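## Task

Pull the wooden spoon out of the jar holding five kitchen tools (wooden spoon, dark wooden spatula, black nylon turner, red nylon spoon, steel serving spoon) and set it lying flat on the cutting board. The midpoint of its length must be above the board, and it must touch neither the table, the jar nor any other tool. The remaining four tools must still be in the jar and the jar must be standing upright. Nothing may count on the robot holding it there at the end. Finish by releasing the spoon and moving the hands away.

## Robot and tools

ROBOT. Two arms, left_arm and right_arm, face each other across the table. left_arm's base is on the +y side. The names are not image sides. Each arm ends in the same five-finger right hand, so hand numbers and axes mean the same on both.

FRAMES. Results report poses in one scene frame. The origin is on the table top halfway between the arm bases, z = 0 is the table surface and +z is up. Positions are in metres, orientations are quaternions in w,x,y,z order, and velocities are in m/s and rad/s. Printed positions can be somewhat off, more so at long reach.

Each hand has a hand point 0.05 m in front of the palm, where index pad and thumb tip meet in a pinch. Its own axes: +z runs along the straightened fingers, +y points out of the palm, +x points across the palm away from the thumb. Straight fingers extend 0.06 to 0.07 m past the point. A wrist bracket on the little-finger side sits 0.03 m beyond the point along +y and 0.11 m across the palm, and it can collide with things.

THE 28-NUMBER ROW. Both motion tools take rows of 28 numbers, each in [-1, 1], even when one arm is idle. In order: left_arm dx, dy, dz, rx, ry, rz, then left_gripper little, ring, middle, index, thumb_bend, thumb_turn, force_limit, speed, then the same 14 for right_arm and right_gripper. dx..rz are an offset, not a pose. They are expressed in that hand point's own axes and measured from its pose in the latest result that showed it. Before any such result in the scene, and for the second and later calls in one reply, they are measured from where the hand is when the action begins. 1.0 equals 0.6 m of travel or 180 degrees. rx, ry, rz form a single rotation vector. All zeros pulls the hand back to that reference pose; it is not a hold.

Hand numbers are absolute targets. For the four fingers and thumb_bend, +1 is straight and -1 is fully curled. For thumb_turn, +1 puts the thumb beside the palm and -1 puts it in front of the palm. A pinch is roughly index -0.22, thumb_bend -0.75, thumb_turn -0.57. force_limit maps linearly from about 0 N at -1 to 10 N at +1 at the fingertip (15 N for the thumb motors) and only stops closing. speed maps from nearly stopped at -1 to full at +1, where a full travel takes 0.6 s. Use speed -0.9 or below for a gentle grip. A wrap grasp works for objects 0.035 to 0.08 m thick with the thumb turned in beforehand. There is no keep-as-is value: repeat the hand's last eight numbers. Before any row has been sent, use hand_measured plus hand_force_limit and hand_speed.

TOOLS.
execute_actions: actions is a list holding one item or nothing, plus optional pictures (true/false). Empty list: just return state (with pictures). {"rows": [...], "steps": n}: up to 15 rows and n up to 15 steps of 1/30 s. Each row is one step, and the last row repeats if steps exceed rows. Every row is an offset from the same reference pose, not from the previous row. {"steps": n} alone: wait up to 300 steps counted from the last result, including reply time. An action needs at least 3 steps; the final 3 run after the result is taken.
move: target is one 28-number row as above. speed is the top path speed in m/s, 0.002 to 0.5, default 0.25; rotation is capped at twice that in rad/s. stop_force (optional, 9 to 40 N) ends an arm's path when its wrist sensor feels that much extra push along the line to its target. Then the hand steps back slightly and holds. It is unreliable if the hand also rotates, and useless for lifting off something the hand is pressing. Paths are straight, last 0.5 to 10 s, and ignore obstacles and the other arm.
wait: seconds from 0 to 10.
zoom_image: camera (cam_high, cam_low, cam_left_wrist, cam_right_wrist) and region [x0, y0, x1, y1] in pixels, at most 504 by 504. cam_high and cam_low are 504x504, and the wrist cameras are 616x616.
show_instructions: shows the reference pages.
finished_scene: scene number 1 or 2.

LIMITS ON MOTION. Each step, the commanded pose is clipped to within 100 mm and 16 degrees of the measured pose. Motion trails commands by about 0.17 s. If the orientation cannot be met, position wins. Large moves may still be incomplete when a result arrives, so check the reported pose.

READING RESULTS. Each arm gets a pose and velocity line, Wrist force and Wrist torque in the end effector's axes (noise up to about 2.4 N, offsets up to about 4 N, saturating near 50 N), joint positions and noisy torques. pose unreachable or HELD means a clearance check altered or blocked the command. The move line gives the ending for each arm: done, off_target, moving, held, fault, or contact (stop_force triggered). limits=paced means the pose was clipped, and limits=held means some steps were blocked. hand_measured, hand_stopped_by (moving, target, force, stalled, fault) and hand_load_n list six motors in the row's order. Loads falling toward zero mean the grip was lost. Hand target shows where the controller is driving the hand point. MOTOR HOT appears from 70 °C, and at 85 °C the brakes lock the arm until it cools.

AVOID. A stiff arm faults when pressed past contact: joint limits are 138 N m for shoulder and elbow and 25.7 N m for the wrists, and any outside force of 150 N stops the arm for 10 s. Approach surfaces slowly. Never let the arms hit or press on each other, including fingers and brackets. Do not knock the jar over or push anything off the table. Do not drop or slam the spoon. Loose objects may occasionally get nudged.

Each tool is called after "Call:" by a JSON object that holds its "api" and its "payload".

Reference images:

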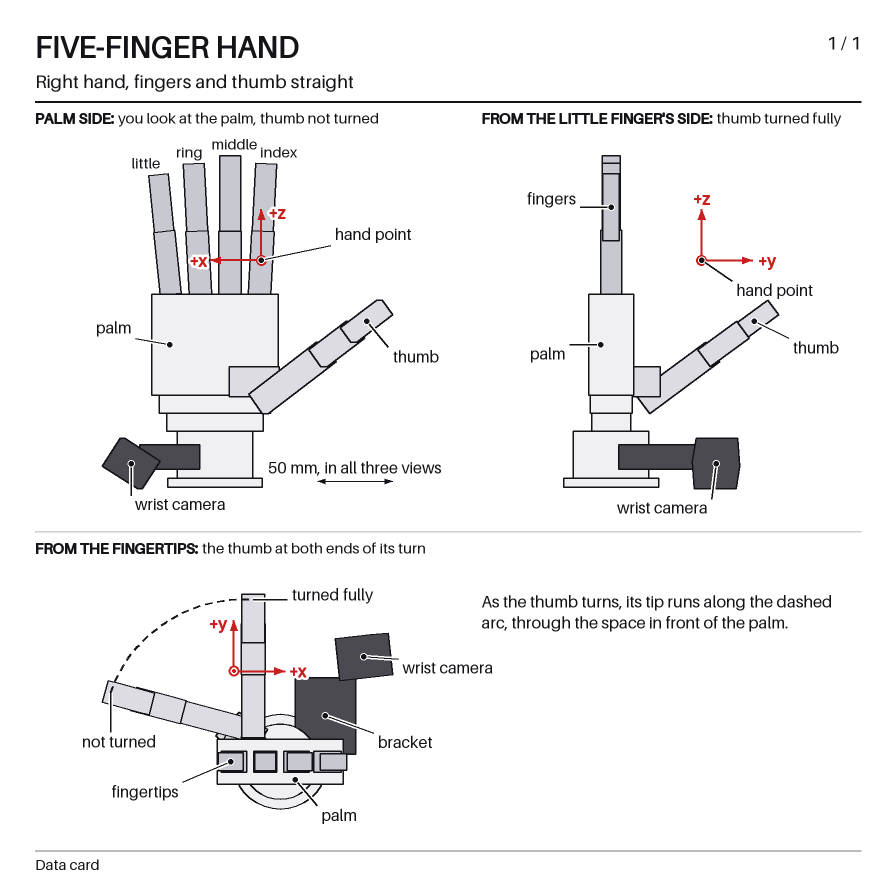

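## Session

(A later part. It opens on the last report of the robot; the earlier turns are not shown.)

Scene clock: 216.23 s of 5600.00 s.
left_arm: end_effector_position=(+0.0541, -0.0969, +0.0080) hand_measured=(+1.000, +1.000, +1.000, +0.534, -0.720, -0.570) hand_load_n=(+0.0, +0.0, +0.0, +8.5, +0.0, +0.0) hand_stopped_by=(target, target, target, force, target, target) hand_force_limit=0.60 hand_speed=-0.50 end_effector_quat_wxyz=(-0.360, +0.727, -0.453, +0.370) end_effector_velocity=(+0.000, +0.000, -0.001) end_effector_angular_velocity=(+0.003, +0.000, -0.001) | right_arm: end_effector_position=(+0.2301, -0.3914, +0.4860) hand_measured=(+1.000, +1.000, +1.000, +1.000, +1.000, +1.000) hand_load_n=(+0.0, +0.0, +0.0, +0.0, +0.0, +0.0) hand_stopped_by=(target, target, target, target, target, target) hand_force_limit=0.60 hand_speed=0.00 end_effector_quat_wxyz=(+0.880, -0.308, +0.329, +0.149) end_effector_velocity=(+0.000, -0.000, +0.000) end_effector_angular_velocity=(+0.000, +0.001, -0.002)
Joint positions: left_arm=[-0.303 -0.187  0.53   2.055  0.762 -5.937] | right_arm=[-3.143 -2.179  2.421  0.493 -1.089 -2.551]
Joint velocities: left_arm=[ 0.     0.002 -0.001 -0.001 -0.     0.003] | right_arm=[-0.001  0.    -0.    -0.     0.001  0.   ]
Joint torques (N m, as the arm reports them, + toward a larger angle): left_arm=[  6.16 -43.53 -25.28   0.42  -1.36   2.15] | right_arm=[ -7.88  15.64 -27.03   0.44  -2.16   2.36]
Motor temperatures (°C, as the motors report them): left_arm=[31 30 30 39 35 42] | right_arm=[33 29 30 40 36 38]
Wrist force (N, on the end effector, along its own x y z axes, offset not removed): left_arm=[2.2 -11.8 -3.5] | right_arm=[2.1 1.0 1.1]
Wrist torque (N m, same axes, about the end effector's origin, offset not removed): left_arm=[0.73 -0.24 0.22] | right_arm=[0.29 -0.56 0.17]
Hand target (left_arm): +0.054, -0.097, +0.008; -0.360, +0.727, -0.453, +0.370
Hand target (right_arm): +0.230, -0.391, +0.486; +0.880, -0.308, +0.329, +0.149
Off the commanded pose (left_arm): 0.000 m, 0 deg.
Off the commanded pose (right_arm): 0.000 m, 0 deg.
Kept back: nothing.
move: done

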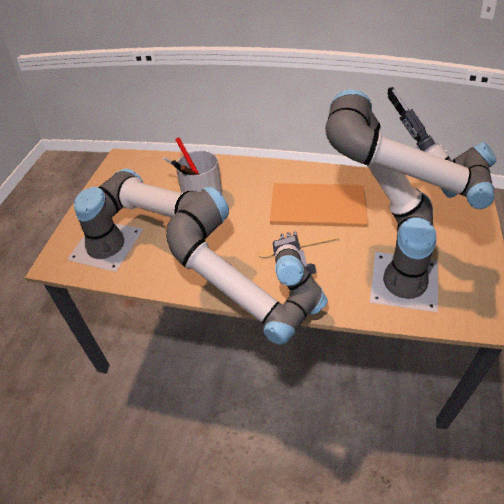

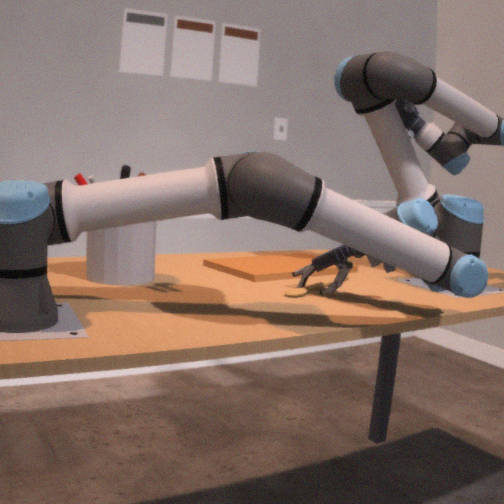

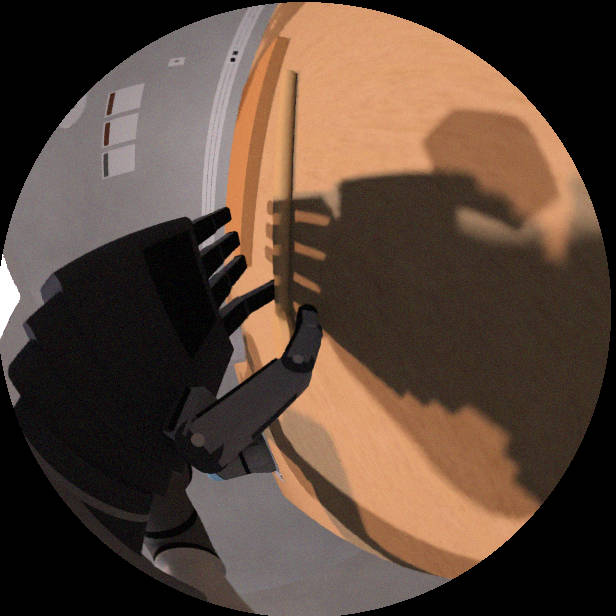

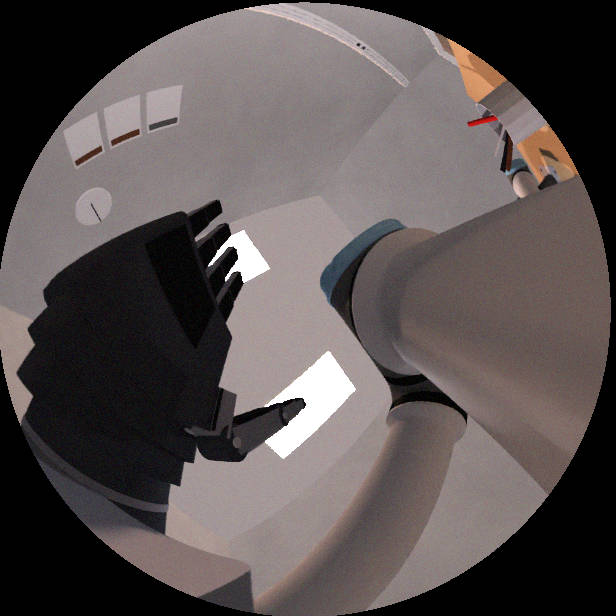

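Call:
{"api": "move", "payload": {"target": [0,0,0,0.083,0,0,1,1,1,0.6,-0.72,-0.57,0.6,-0.5, 0,0,0,0,0,0,1,1,1,1,1,1,0.6,0], "speed": 0.05}}

Call:
{"api": "move", "payload": {"target": [0,0,0,0,0,0,1,1,1,-0.6,-0.72,-0.57,0.6,-0.5, 0,0,0,0,0,0,1,1,1,1,1,1,0.6,0]}}

Call:
{"api": "zoom_image", "payload": {"camera": "cam_low", "region": [240,220,400,320]}}

Scene clock: 228.40 s of 5600.00 s.
left_arm: end_effector_position=(+0.0539, -0.0978, +0.0105) hand_measured=(+1.000, +1.000, +1.000, +0.600, -0.720, -0.570) hand_load_n=(+0.0, +0.0, +0.0, +0.0, +0.0, +0.0) hand_stopped_by=(target, target, target, target, target, target) hand_force_limit=0.60 hand_speed=-0.50 end_effector_quat_wxyz=(-0.417, +0.696, -0.420, +0.407) end_effector_velocity=(-0.000, -0.000, -0.000) end_effector_angular_velocity=(+0.001, -0.000, -0.001) | right_arm: end_effector_position=(+0.2301, -0.3914, +0.4860) hand_measured=(+1.000, +1.000, +1.000, +1.000, +1.000, +1.000) hand_load_n=(+0.0, +0.0, +0.0, +0.0, +0.0, +0.0) hand_stopped_by=(target, target, target, target, target, target) hand_force_limit=0.60 hand_speed=0.00 end_effector_quat_wxyz=(+0.880, -0.308, +0.329, +0.149) end_effector_velocity=(+0.000, -0.001, +0.000) end_effector_angular_velocity=(+0.001, +0.000, -0.003)
Joint positions: left_arm=[-0.323 -0.109  0.484  2.269  0.736 -6.13 ] | right_arm=[-3.143 -2.179  2.421  0.493 -1.089 -2.551]
Joint velocities: left_arm=[-0.     0.    -0.     0.    -0.     0.001] | right_arm=[-0.002  0.001  0.    -0.     0.001 -0.001]
Joint torques (N m, as the arm reports them, + toward a larger angle): left_arm=[ -0.25 -60.48 -18.2    1.8   -0.49   0.08] | right_arm=[ -8.26  15.36 -27.24   0.71  -1.87   2.32]
Motor temperatures (°C, as the motors report them): left_arm=[31 30 30 39 35 42] | right_arm=[33 29 30 40 36 38]
Wrist force (N, on the end effector, along its own x y z axes, offset not removed): left_arm=[0.0 -0.5 1.4] | right_arm=[-0.3 2.3 2.8]
Wrist torque (N m, same axes, about the end effector's origin, offset not removed): left_arm=[-0.10 -0.27 0.05] | right_arm=[0.42 -0.16 0.03]
Hand target (left_arm): +0.054, -0.098, +0.010; -0.418, +0.696, -0.420, +0.407
Hand target (right_arm): +0.230, -0.391, +0.486; +0.880, -0.308, +0.329, +0.149
Off the commanded pose (left_arm): 0.003 m, 6 deg.
Off the commanded pose (right_arm): 0.000 m, 0 deg.
FORCE FAULT: contact force on the left arm reached its limit, and that arm stopped for 10 seconds. The contact can be on any part of that arm, not only on its tool. That arm's remaining commands of this call were not run. That arm holds still and accepts commands again. Move the arm away from the contact; if what it grips holds it there, let go first. Pushing or pulling that hard again can fault the arm again.
Kept back: nothing.
move: fault (left_arm)

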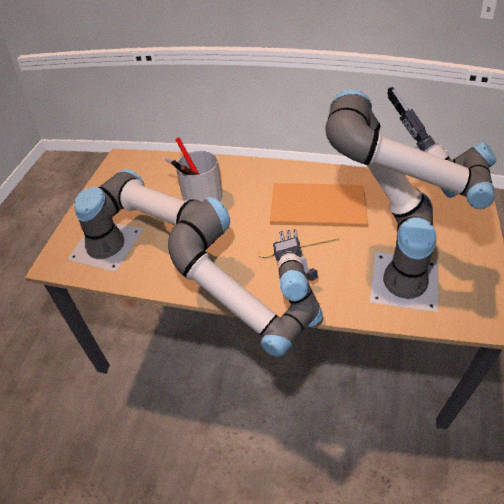

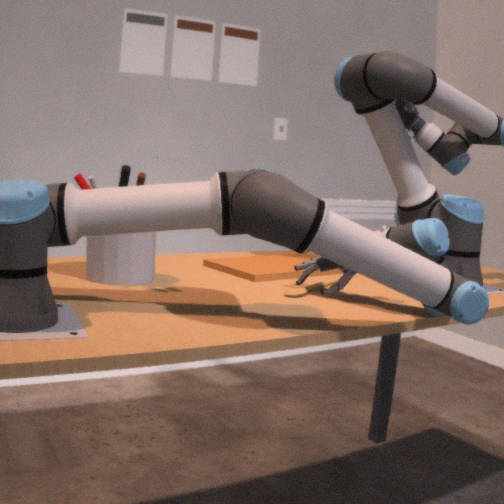

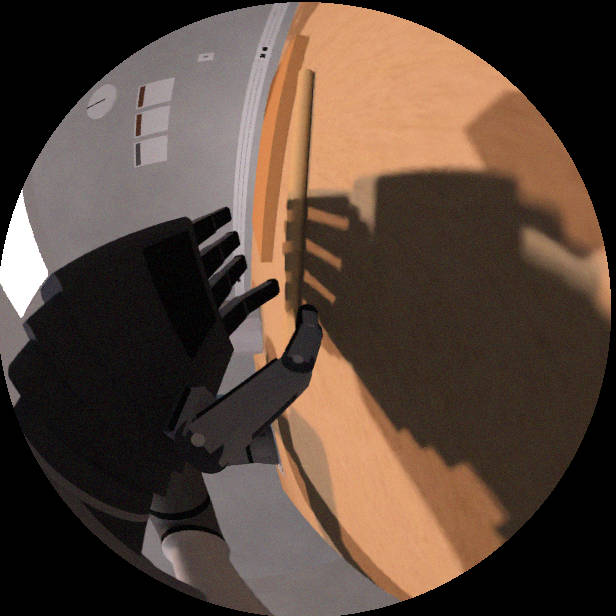

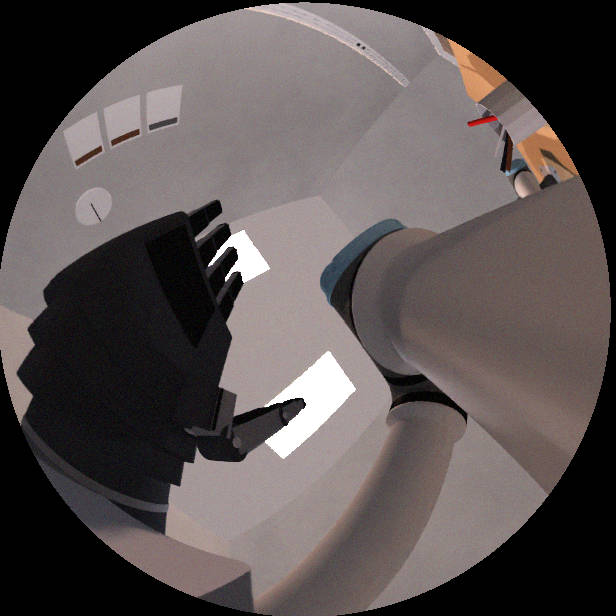

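not run: a fault stop came before this call.

Region (240, 220, 400, 320) of cam_low's 504x504 image, scaled by 3.150, with more detail than that image has; it fills the top 315 rows of this view, and the rest is white.

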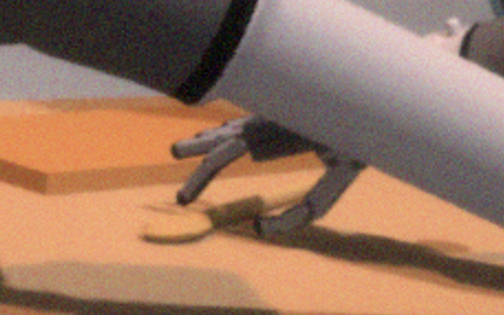

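Call:
{"api": "move", "payload": {"target": [0,0,0,0,0,0,1,1,1,-0.6,-0.72,-0.57,0.6,-0.5, 0,0,0,0,0,0,1,1,1,1,1,1,0.6,0]}}

Call:
{"api": "zoom_image", "payload": {"camera": "cam_low", "region": [240,220,400,320]}}

Scene clock: 229.40 s of 5600.00 s.
left_arm: end_effector_position=(+0.0539, -0.0978, +0.0105) hand_measured=(+1.000, +1.000, +1.000, +0.192, -0.720, -0.570) hand_load_n=(+0.0, +0.0, +0.0, +10.5, +0.0, +0.0) hand_stopped_by=(target, target, target, force, target, target) hand_force_limit=0.60 hand_speed=-0.50 end_effector_quat_wxyz=(-0.418, +0.696, -0.420, +0.407) end_effector_velocity=(+0.000, +0.000, -0.001) end_effector_angular_velocity=(+0.003, -0.001, +0.000) | right_arm: end_effector_position=(+0.2301, -0.3914, +0.4860) hand_measured=(+1.000, +1.000, +1.000, +1.000, +1.000, +1.000) hand_load_n=(+0.0, +0.0, +0.0, +0.0, +0.0, +0.0) hand_stopped_by=(target, target, target, target, target, target) hand_force_limit=0.60 hand_speed=0.00 end_effector_quat_wxyz=(+0.880, -0.308, +0.329, +0.149) end_effector_velocity=(-0.000, +0.000, -0.000) end_effector_angular_velocity=(-0.001, -0.001, -0.000)
Joint positions: left_arm=[-0.323 -0.109  0.484  2.269  0.736 -6.13 ] | right_arm=[-3.143 -2.179  2.421  0.493 -1.089 -2.551]
Joint velocities: left_arm=[ 0.001  0.001  0.001  0.    -0.     0.001] | right_arm=[ 0.001  0.    -0.     0.    -0.    -0.002]
Joint torques (N m, as the arm reports them, + toward a larger angle): left_arm=[  0.45 -53.38 -18.78  -1.3   -0.46   0.01] | right_arm=[ -6.99  15.87 -28.     0.58  -1.96   2.35]
Motor temperatures (°C, as the motors report them): left_arm=[31 30 30 39 35 42] | right_arm=[33 29 30 40 36 38]
Wrist force (N, on the end effector, along its own x y z axes, offset not removed): left_arm=[4.4 -20.5 -2.0] | right_arm=[0.3 1.5 2.6]
Wrist torque (N m, same axes, about the end effector's origin, offset not removed): left_arm=[0.49 -0.26 0.30] | right_arm=[0.31 -0.30 -0.01]
Hand target (left_arm): +0.054, -0.098, +0.010; -0.417, +0.696, -0.420, +0.407
Hand target (right_arm): +0.230, -0.391, +0.486; +0.880, -0.308, +0.329, +0.149
Off the commanded pose (left_arm): 0.000 m, 0 deg.
Off the commanded pose (right_arm): 0.000 m, 0 deg.
joint sent to its limit (right arm) — the command would take joint 1 (shoulder pan) past its lower limit, so that joint was sent only as far as its limit.
Kept back: nothing.
move: done

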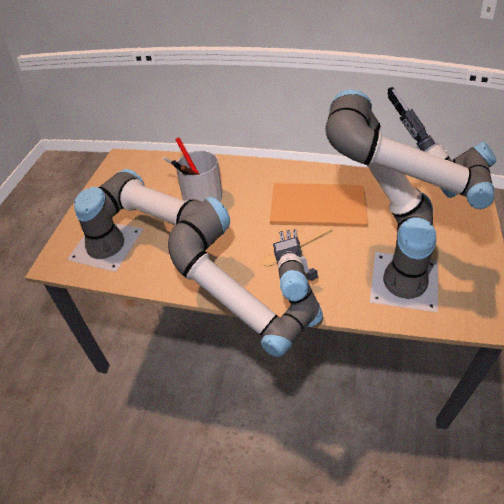

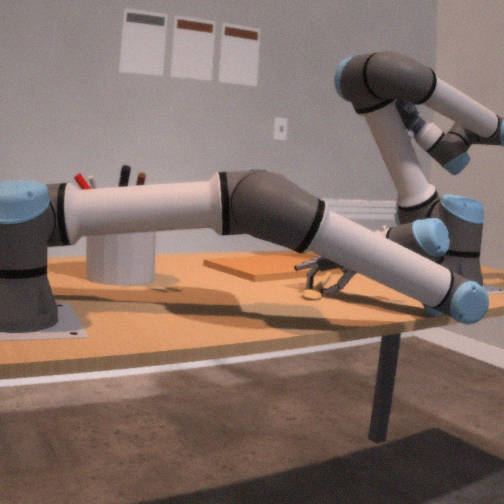

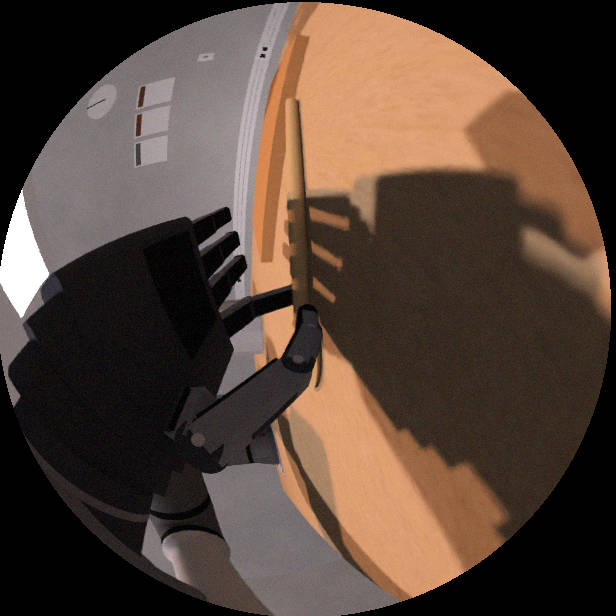

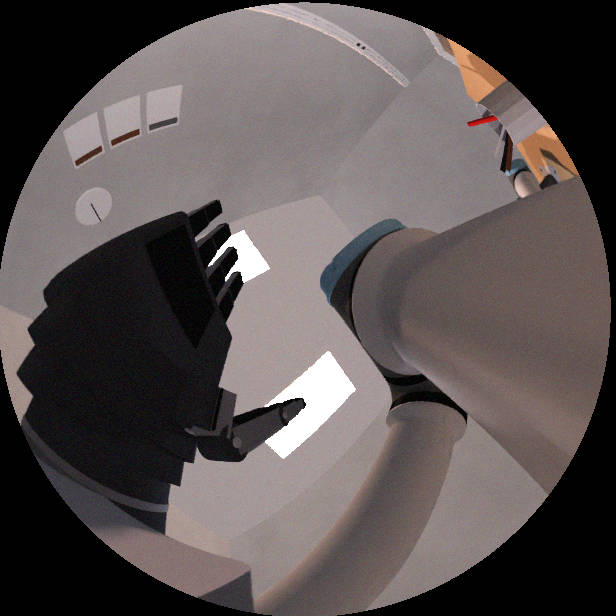

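Region (240, 220, 400, 320) of cam_low's 504x504 image, scaled by 3.150, with more detail than that image has; it fills the top 315 rows of this view, and the rest is white.

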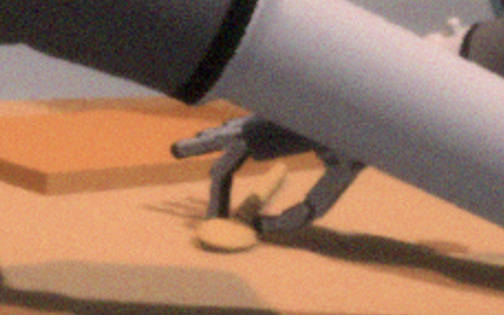

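Call:
{"api": "move", "payload": {"target": [0,-0.012,0,0,0,0,1,1,1,-0.7,-0.72,-0.57,0.6,-0.5, 0,0,0,0,0,0,1,1,1,1,1,1,0.6,0], "speed": 0.01}}

Call:
{"api": "zoom_image", "payload": {"camera": "cam_low", "region": [240,220,400,320]}}

Scene clock: 230.57 s of 5600.00 s.
left_arm: end_effector_position=(+0.0556, -0.0957, +0.0168) hand_measured=(+1.000, +1.000, +1.000, +0.190, -0.720, -0.570) hand_load_n=(+0.0, +0.0, +0.0, +0.0, +0.0, +0.0) hand_stopped_by=(target, target, target, force, target, target) hand_force_limit=0.60 hand_speed=-0.50 end_effector_quat_wxyz=(-0.418, +0.696, -0.420, +0.407) end_effector_velocity=(+0.001, +0.002, +0.002) end_effector_angular_velocity=(+0.004, -0.000, +0.000) | right_arm: end_effector_position=(+0.2301, -0.3914, +0.4860) hand_measured=(+1.000, +1.000, +1.000, +1.000, +1.000, +1.000) hand_load_n=(+0.0, +0.0, +0.0, +0.0, +0.0, +0.0) hand_stopped_by=(target, target, target, target, target, target) hand_force_limit=0.60 hand_speed=0.00 end_effector_quat_wxyz=(+0.880, -0.308, +0.329, +0.149) end_effector_velocity=(+0.000, -0.000, +0.000) end_effector_angular_velocity=(+0.000, +0.001, -0.000)
Joint positions: left_arm=[-0.322 -0.131  0.514  2.261  0.735 -6.129] | right_arm=[-3.143 -2.179  2.421  0.493 -1.089 -2.551]
Joint velocities: left_arm=[ 0.001 -0.009  0.015 -0.004 -0.     0.002] | right_arm=[-0.    -0.    -0.    -0.     0.001  0.001]
Joint torques (N m, as the arm reports them, + toward a larger angle): left_arm=[  7.49 -77.14 -11.68  -0.89  -2.82   2.51] | right_arm=[ -7.2   15.57 -26.63   0.64  -1.96   2.47]
Motor temperatures (°C, as the motors report them): left_arm=[31 30 30 39 35 42] | right_arm=[33 29 30 40 36 38]
Wrist force (N, on the end effector, along its own x y z axes, offset not removed): left_arm=[-0.3 -0.5 0.5] | right_arm=[3.2 2.1 3.0]
Wrist torque (N m, same axes, about the end effector's origin, offset not removed): left_arm=[-0.07 -0.23 0.04] | right_arm=[0.20 -0.69 0.19]
Hand target (left_arm): +0.056, -0.096, +0.017; -0.418, +0.696, -0.420, +0.407
Hand target (right_arm): +0.230, -0.391, +0.486; +0.880, -0.308, +0.329, +0.149
Off the commanded pose (left_arm): 0.000 m, 0 deg.
Off the commanded pose (right_arm): 0.000 m, 0 deg.
joint sent to its limit (right arm) — the command would take joint 1 (shoulder pan) past its lower limit, so that joint was sent only as far as its limit.
Kept back: nothing.
move: done

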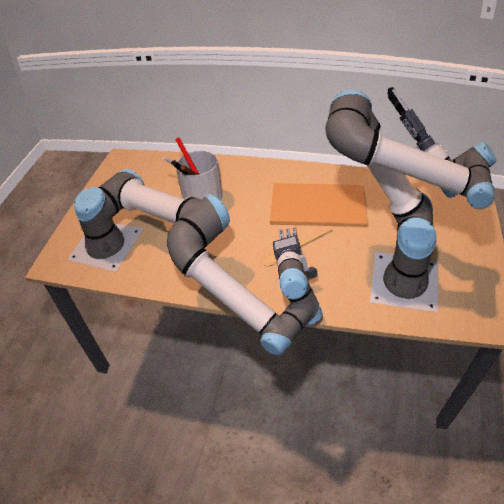

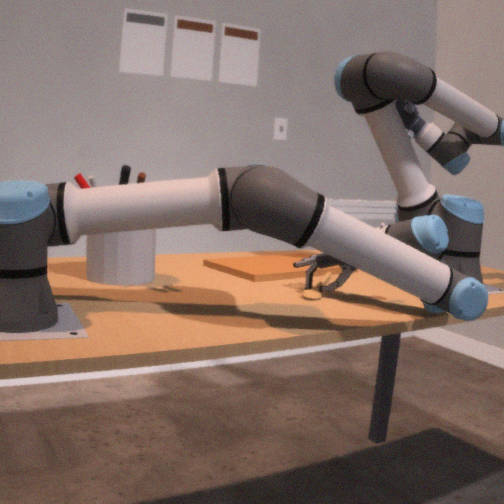

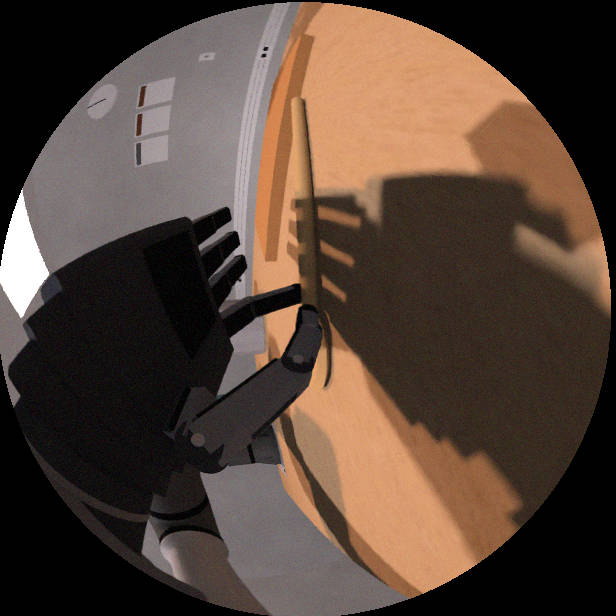

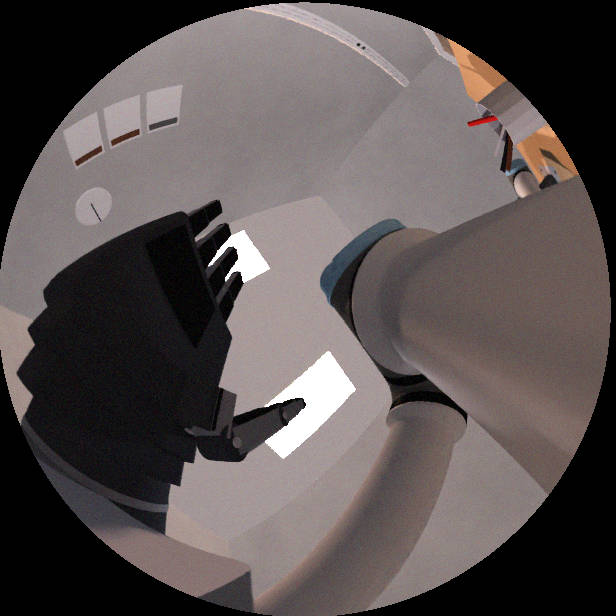

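Region (240, 220, 400, 320) of cam_low's 504x504 image, scaled by 3.150, with more detail than that image has; it fills the top 315 rows of this view, and the rest is white.

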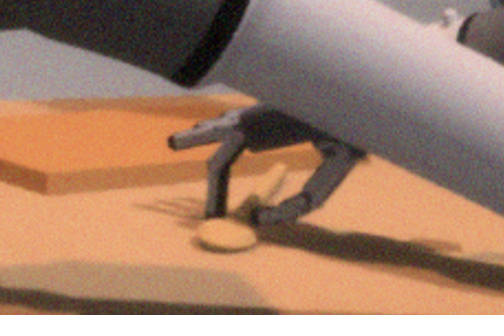

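Call:
{"api": "move", "payload": {"target": [0,0,0,0,0,0,1,1,1,-0.5,-0.72,-0.57,0.5,-0.6, 0,0,0,0,0,0,1,1,1,1,1,1,0.6,0]}}

Call:
{"api": "zoom_image", "payload": {"camera": "cam_low", "region": [240,220,400,320]}}

Scene clock: 231.57 s of 5600.00 s.
left_arm: end_effector_position=(+0.0556, -0.0958, +0.0168) hand_measured=(+1.000, +1.000, +1.000, -0.138, -0.722, -0.570) hand_load_n=(+0.0, +0.0, +0.0, +8.0, -2.0, +0.5) hand_stopped_by=(target, target, target, force, target, target) hand_force_limit=0.50 hand_speed=-0.60 end_effector_quat_wxyz=(-0.418, +0.696, -0.420, +0.407) end_effector_velocity=(+0.001, +0.000, -0.001) end_effector_angular_velocity=(+0.003, +0.001, +0.001) | right_arm: end_effector_position=(+0.2301, -0.3914, +0.4860) hand_measured=(+1.000, +1.000, +1.000, +1.000, +1.000, +1.000) hand_load_n=(+0.0, +0.0, +0.0, +0.0, +0.0, +0.0) hand_stopped_by=(target, target, target, target, target, target) hand_force_limit=0.60 hand_speed=0.00 end_effector_quat_wxyz=(+0.880, -0.308, +0.329, +0.149) end_effector_velocity=(-0.000, -0.000, +0.000) end_effector_angular_velocity=(-0.000, -0.001, -0.000)
Joint positions: left_arm=[-0.322 -0.131  0.514  2.261  0.735 -6.129] | right_arm=[-3.143 -2.179  2.421  0.493 -1.089 -2.551]
Joint velocities: left_arm=[ 0.001  0.001 -0.001  0.     0.001  0.002] | right_arm=[-0.001 -0.     0.     0.    -0.001 -0.   ]
Joint torques (N m, as the arm reports them, + toward a larger angle): left_arm=[ -1.4  -46.03 -25.7    2.94  -0.48   1.22] | right_arm=[ -7.17  15.79 -27.07   0.63  -1.99   2.51]
Motor temperatures (°C, as the motors report them): left_arm=[31 30 30 39 35 42] | right_arm=[33 29 30 40 36 38]
Wrist force (N, on the end effector, along its own x y z axes, offset not removed): left_arm=[4.0 -8.1 -0.8] | right_arm=[2.0 3.0 1.3]
Wrist torque (N m, same axes, about the end effector's origin, offset not removed): left_arm=[-0.20 -0.47 0.13] | right_arm=[0.58 -0.60 0.19]
Hand target (left_arm): +0.056, -0.096, +0.017; -0.418, +0.696, -0.420, +0.407
Hand target (right_arm): +0.230, -0.391, +0.486; +0.880, -0.308, +0.329, +0.149
Off the commanded pose (left_arm): 0.000 m, 0 deg.
Off the commanded pose (right_arm): 0.000 m, 0 deg.
Kept back: nothing.
move: done

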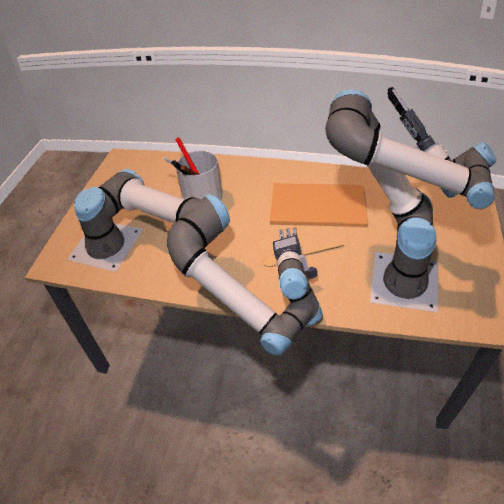

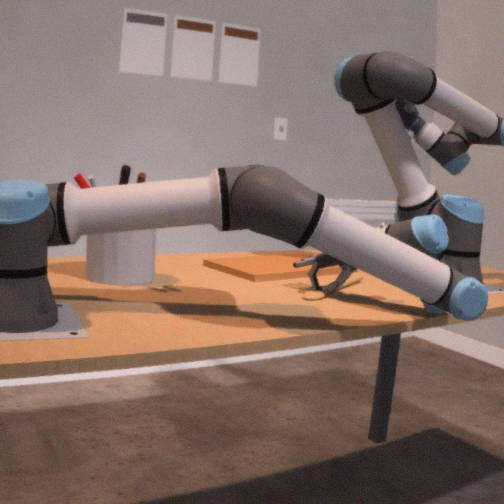

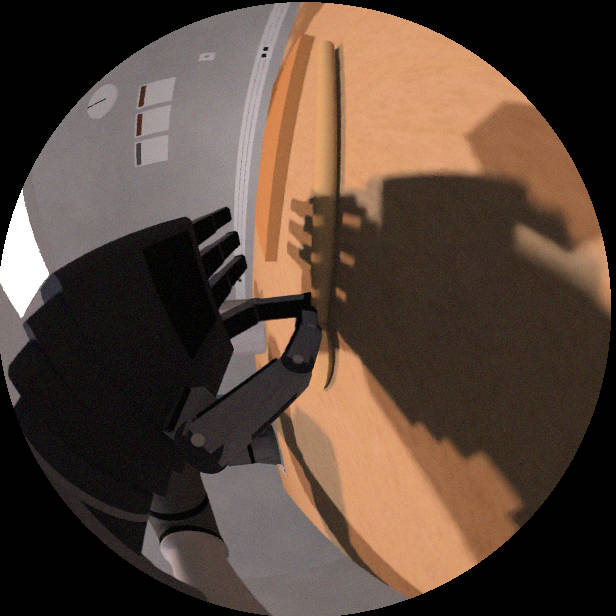

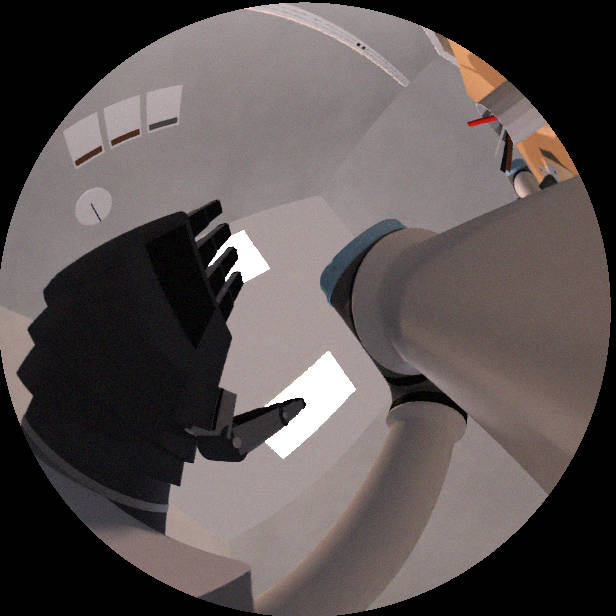

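Region (240, 220, 400, 320) of cam_low's 504x504 image, scaled by 3.150, with more detail than that image has; it fills the top 315 rows of this view, and the rest is white.

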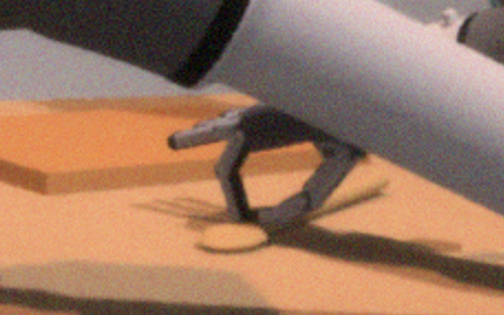

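Call:
{"api": "move", "payload": {"target": [0,-0.025,-0.04,0,0,0,1,1,1,0.5,-0.65,-0.85,0.5,0, 0,0,0,0,0,0,1,1,1,1,1,1,0.6,0], "speed": 0.02}}

Call:
{"api": "zoom_image", "payload": {"camera": "cam_low", "region": [240,220,400,320]}}

Scene clock: 233.53 s of 5600.00 s.
left_arm: end_effector_position=(+0.0375, -0.0970, +0.0381) hand_measured=(+1.000, +1.000, +1.000, +0.500, -0.650, -0.850) hand_load_n=(+0.0, +0.0, +0.0, +0.0, +0.0, +0.0) hand_stopped_by=(target, target, target, target, target, target) hand_force_limit=0.50 hand_speed=0.00 end_effector_quat_wxyz=(-0.418, +0.696, -0.420, +0.407) end_effector_velocity=(-0.002, -0.000, +0.003) end_effector_angular_velocity=(-0.002, +0.001, +0.001) | right_arm: end_effector_position=(+0.2301, -0.3914, +0.4860) hand_measured=(+1.000, +1.000, +1.000, +1.000, +1.000, +1.000) hand_load_n=(+0.0, +0.0, +0.0, +0.0, +0.0, +0.0) hand_stopped_by=(target, target, target, target, target, target) hand_force_limit=0.60 hand_speed=0.00 end_effector_quat_wxyz=(+0.880, -0.308, +0.329, +0.149) end_effector_velocity=(-0.000, -0.000, +0.000) end_effector_angular_velocity=(+0.001, +0.001, +0.001)
Joint positions: left_arm=[-0.343 -0.145  0.488  2.312  0.754 -6.144] | right_arm=[-3.143 -2.179  2.421  0.493 -1.089 -2.551]
Joint velocities: left_arm=[-0.002 -0.003 -0.003  0.005  0.002 -0.002] | right_arm=[-0.     0.     0.     0.    -0.001  0.002]
Joint torques (N m, as the arm reports them, + toward a larger angle): left_arm=[ -5.67 -77.27 -27.5    4.6    2.11  -2.27] | right_arm=[ -7.72  14.54 -27.6    0.45  -2.02   2.48]
Motor temperatures (°C, as the motors report them): left_arm=[31 30 30 39 35 42] | right_arm=[33 29 30 40 36 38]
Wrist force (N, on the end effector, along its own x y z axes, offset not removed): left_arm=[-0.1 -1.3 0.0] | right_arm=[1.7 2.2 2.3]
Wrist torque (N m, same axes, about the end effector's origin, offset not removed): left_arm=[-0.15 -0.17 0.10] | right_arm=[0.38 -0.50 0.11]
Hand target (left_arm): +0.037, -0.097, +0.038; -0.418, +0.696, -0.420, +0.407
Hand target (right_arm): +0.230, -0.391, +0.486; +0.880, -0.308, +0.329, +0.149
Off the commanded pose (left_arm): 0.000 m, 0 deg.
Off the commanded pose (right_arm): 0.000 m, 0 deg.
Kept back: nothing.
move: done

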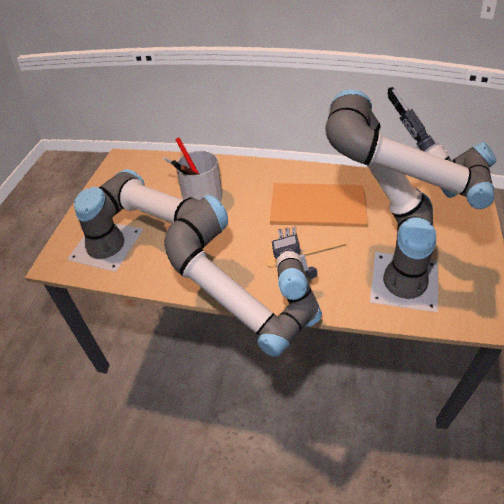

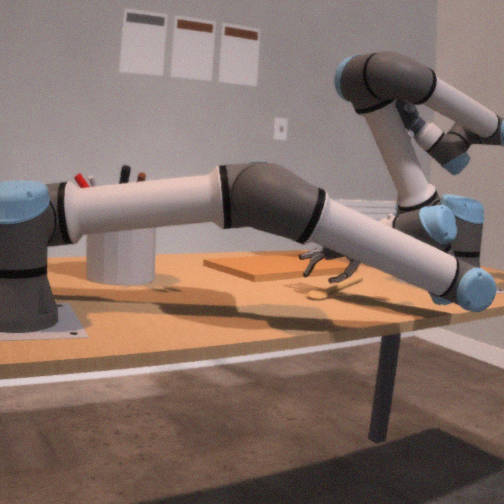

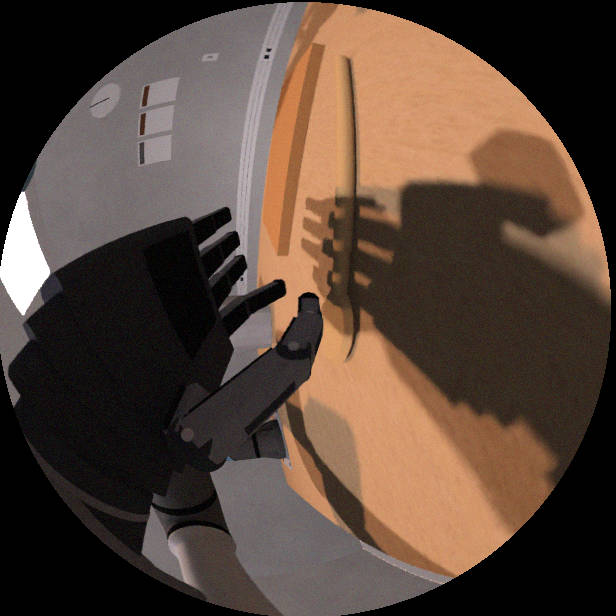

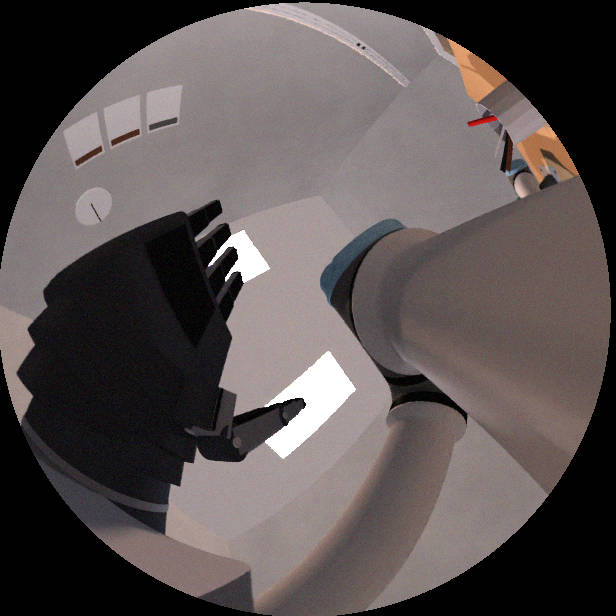

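Region (240, 220, 400, 320) of cam_low's 504x504 image, scaled by 3.150, with more detail than that image has; it fills the top 315 rows of this view, and the rest is white.

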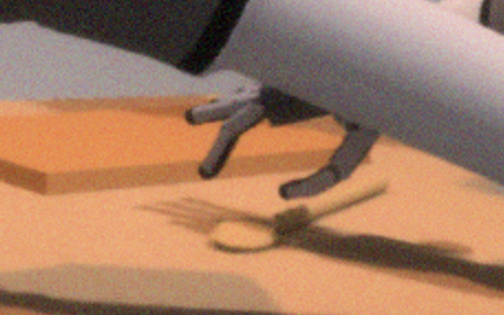

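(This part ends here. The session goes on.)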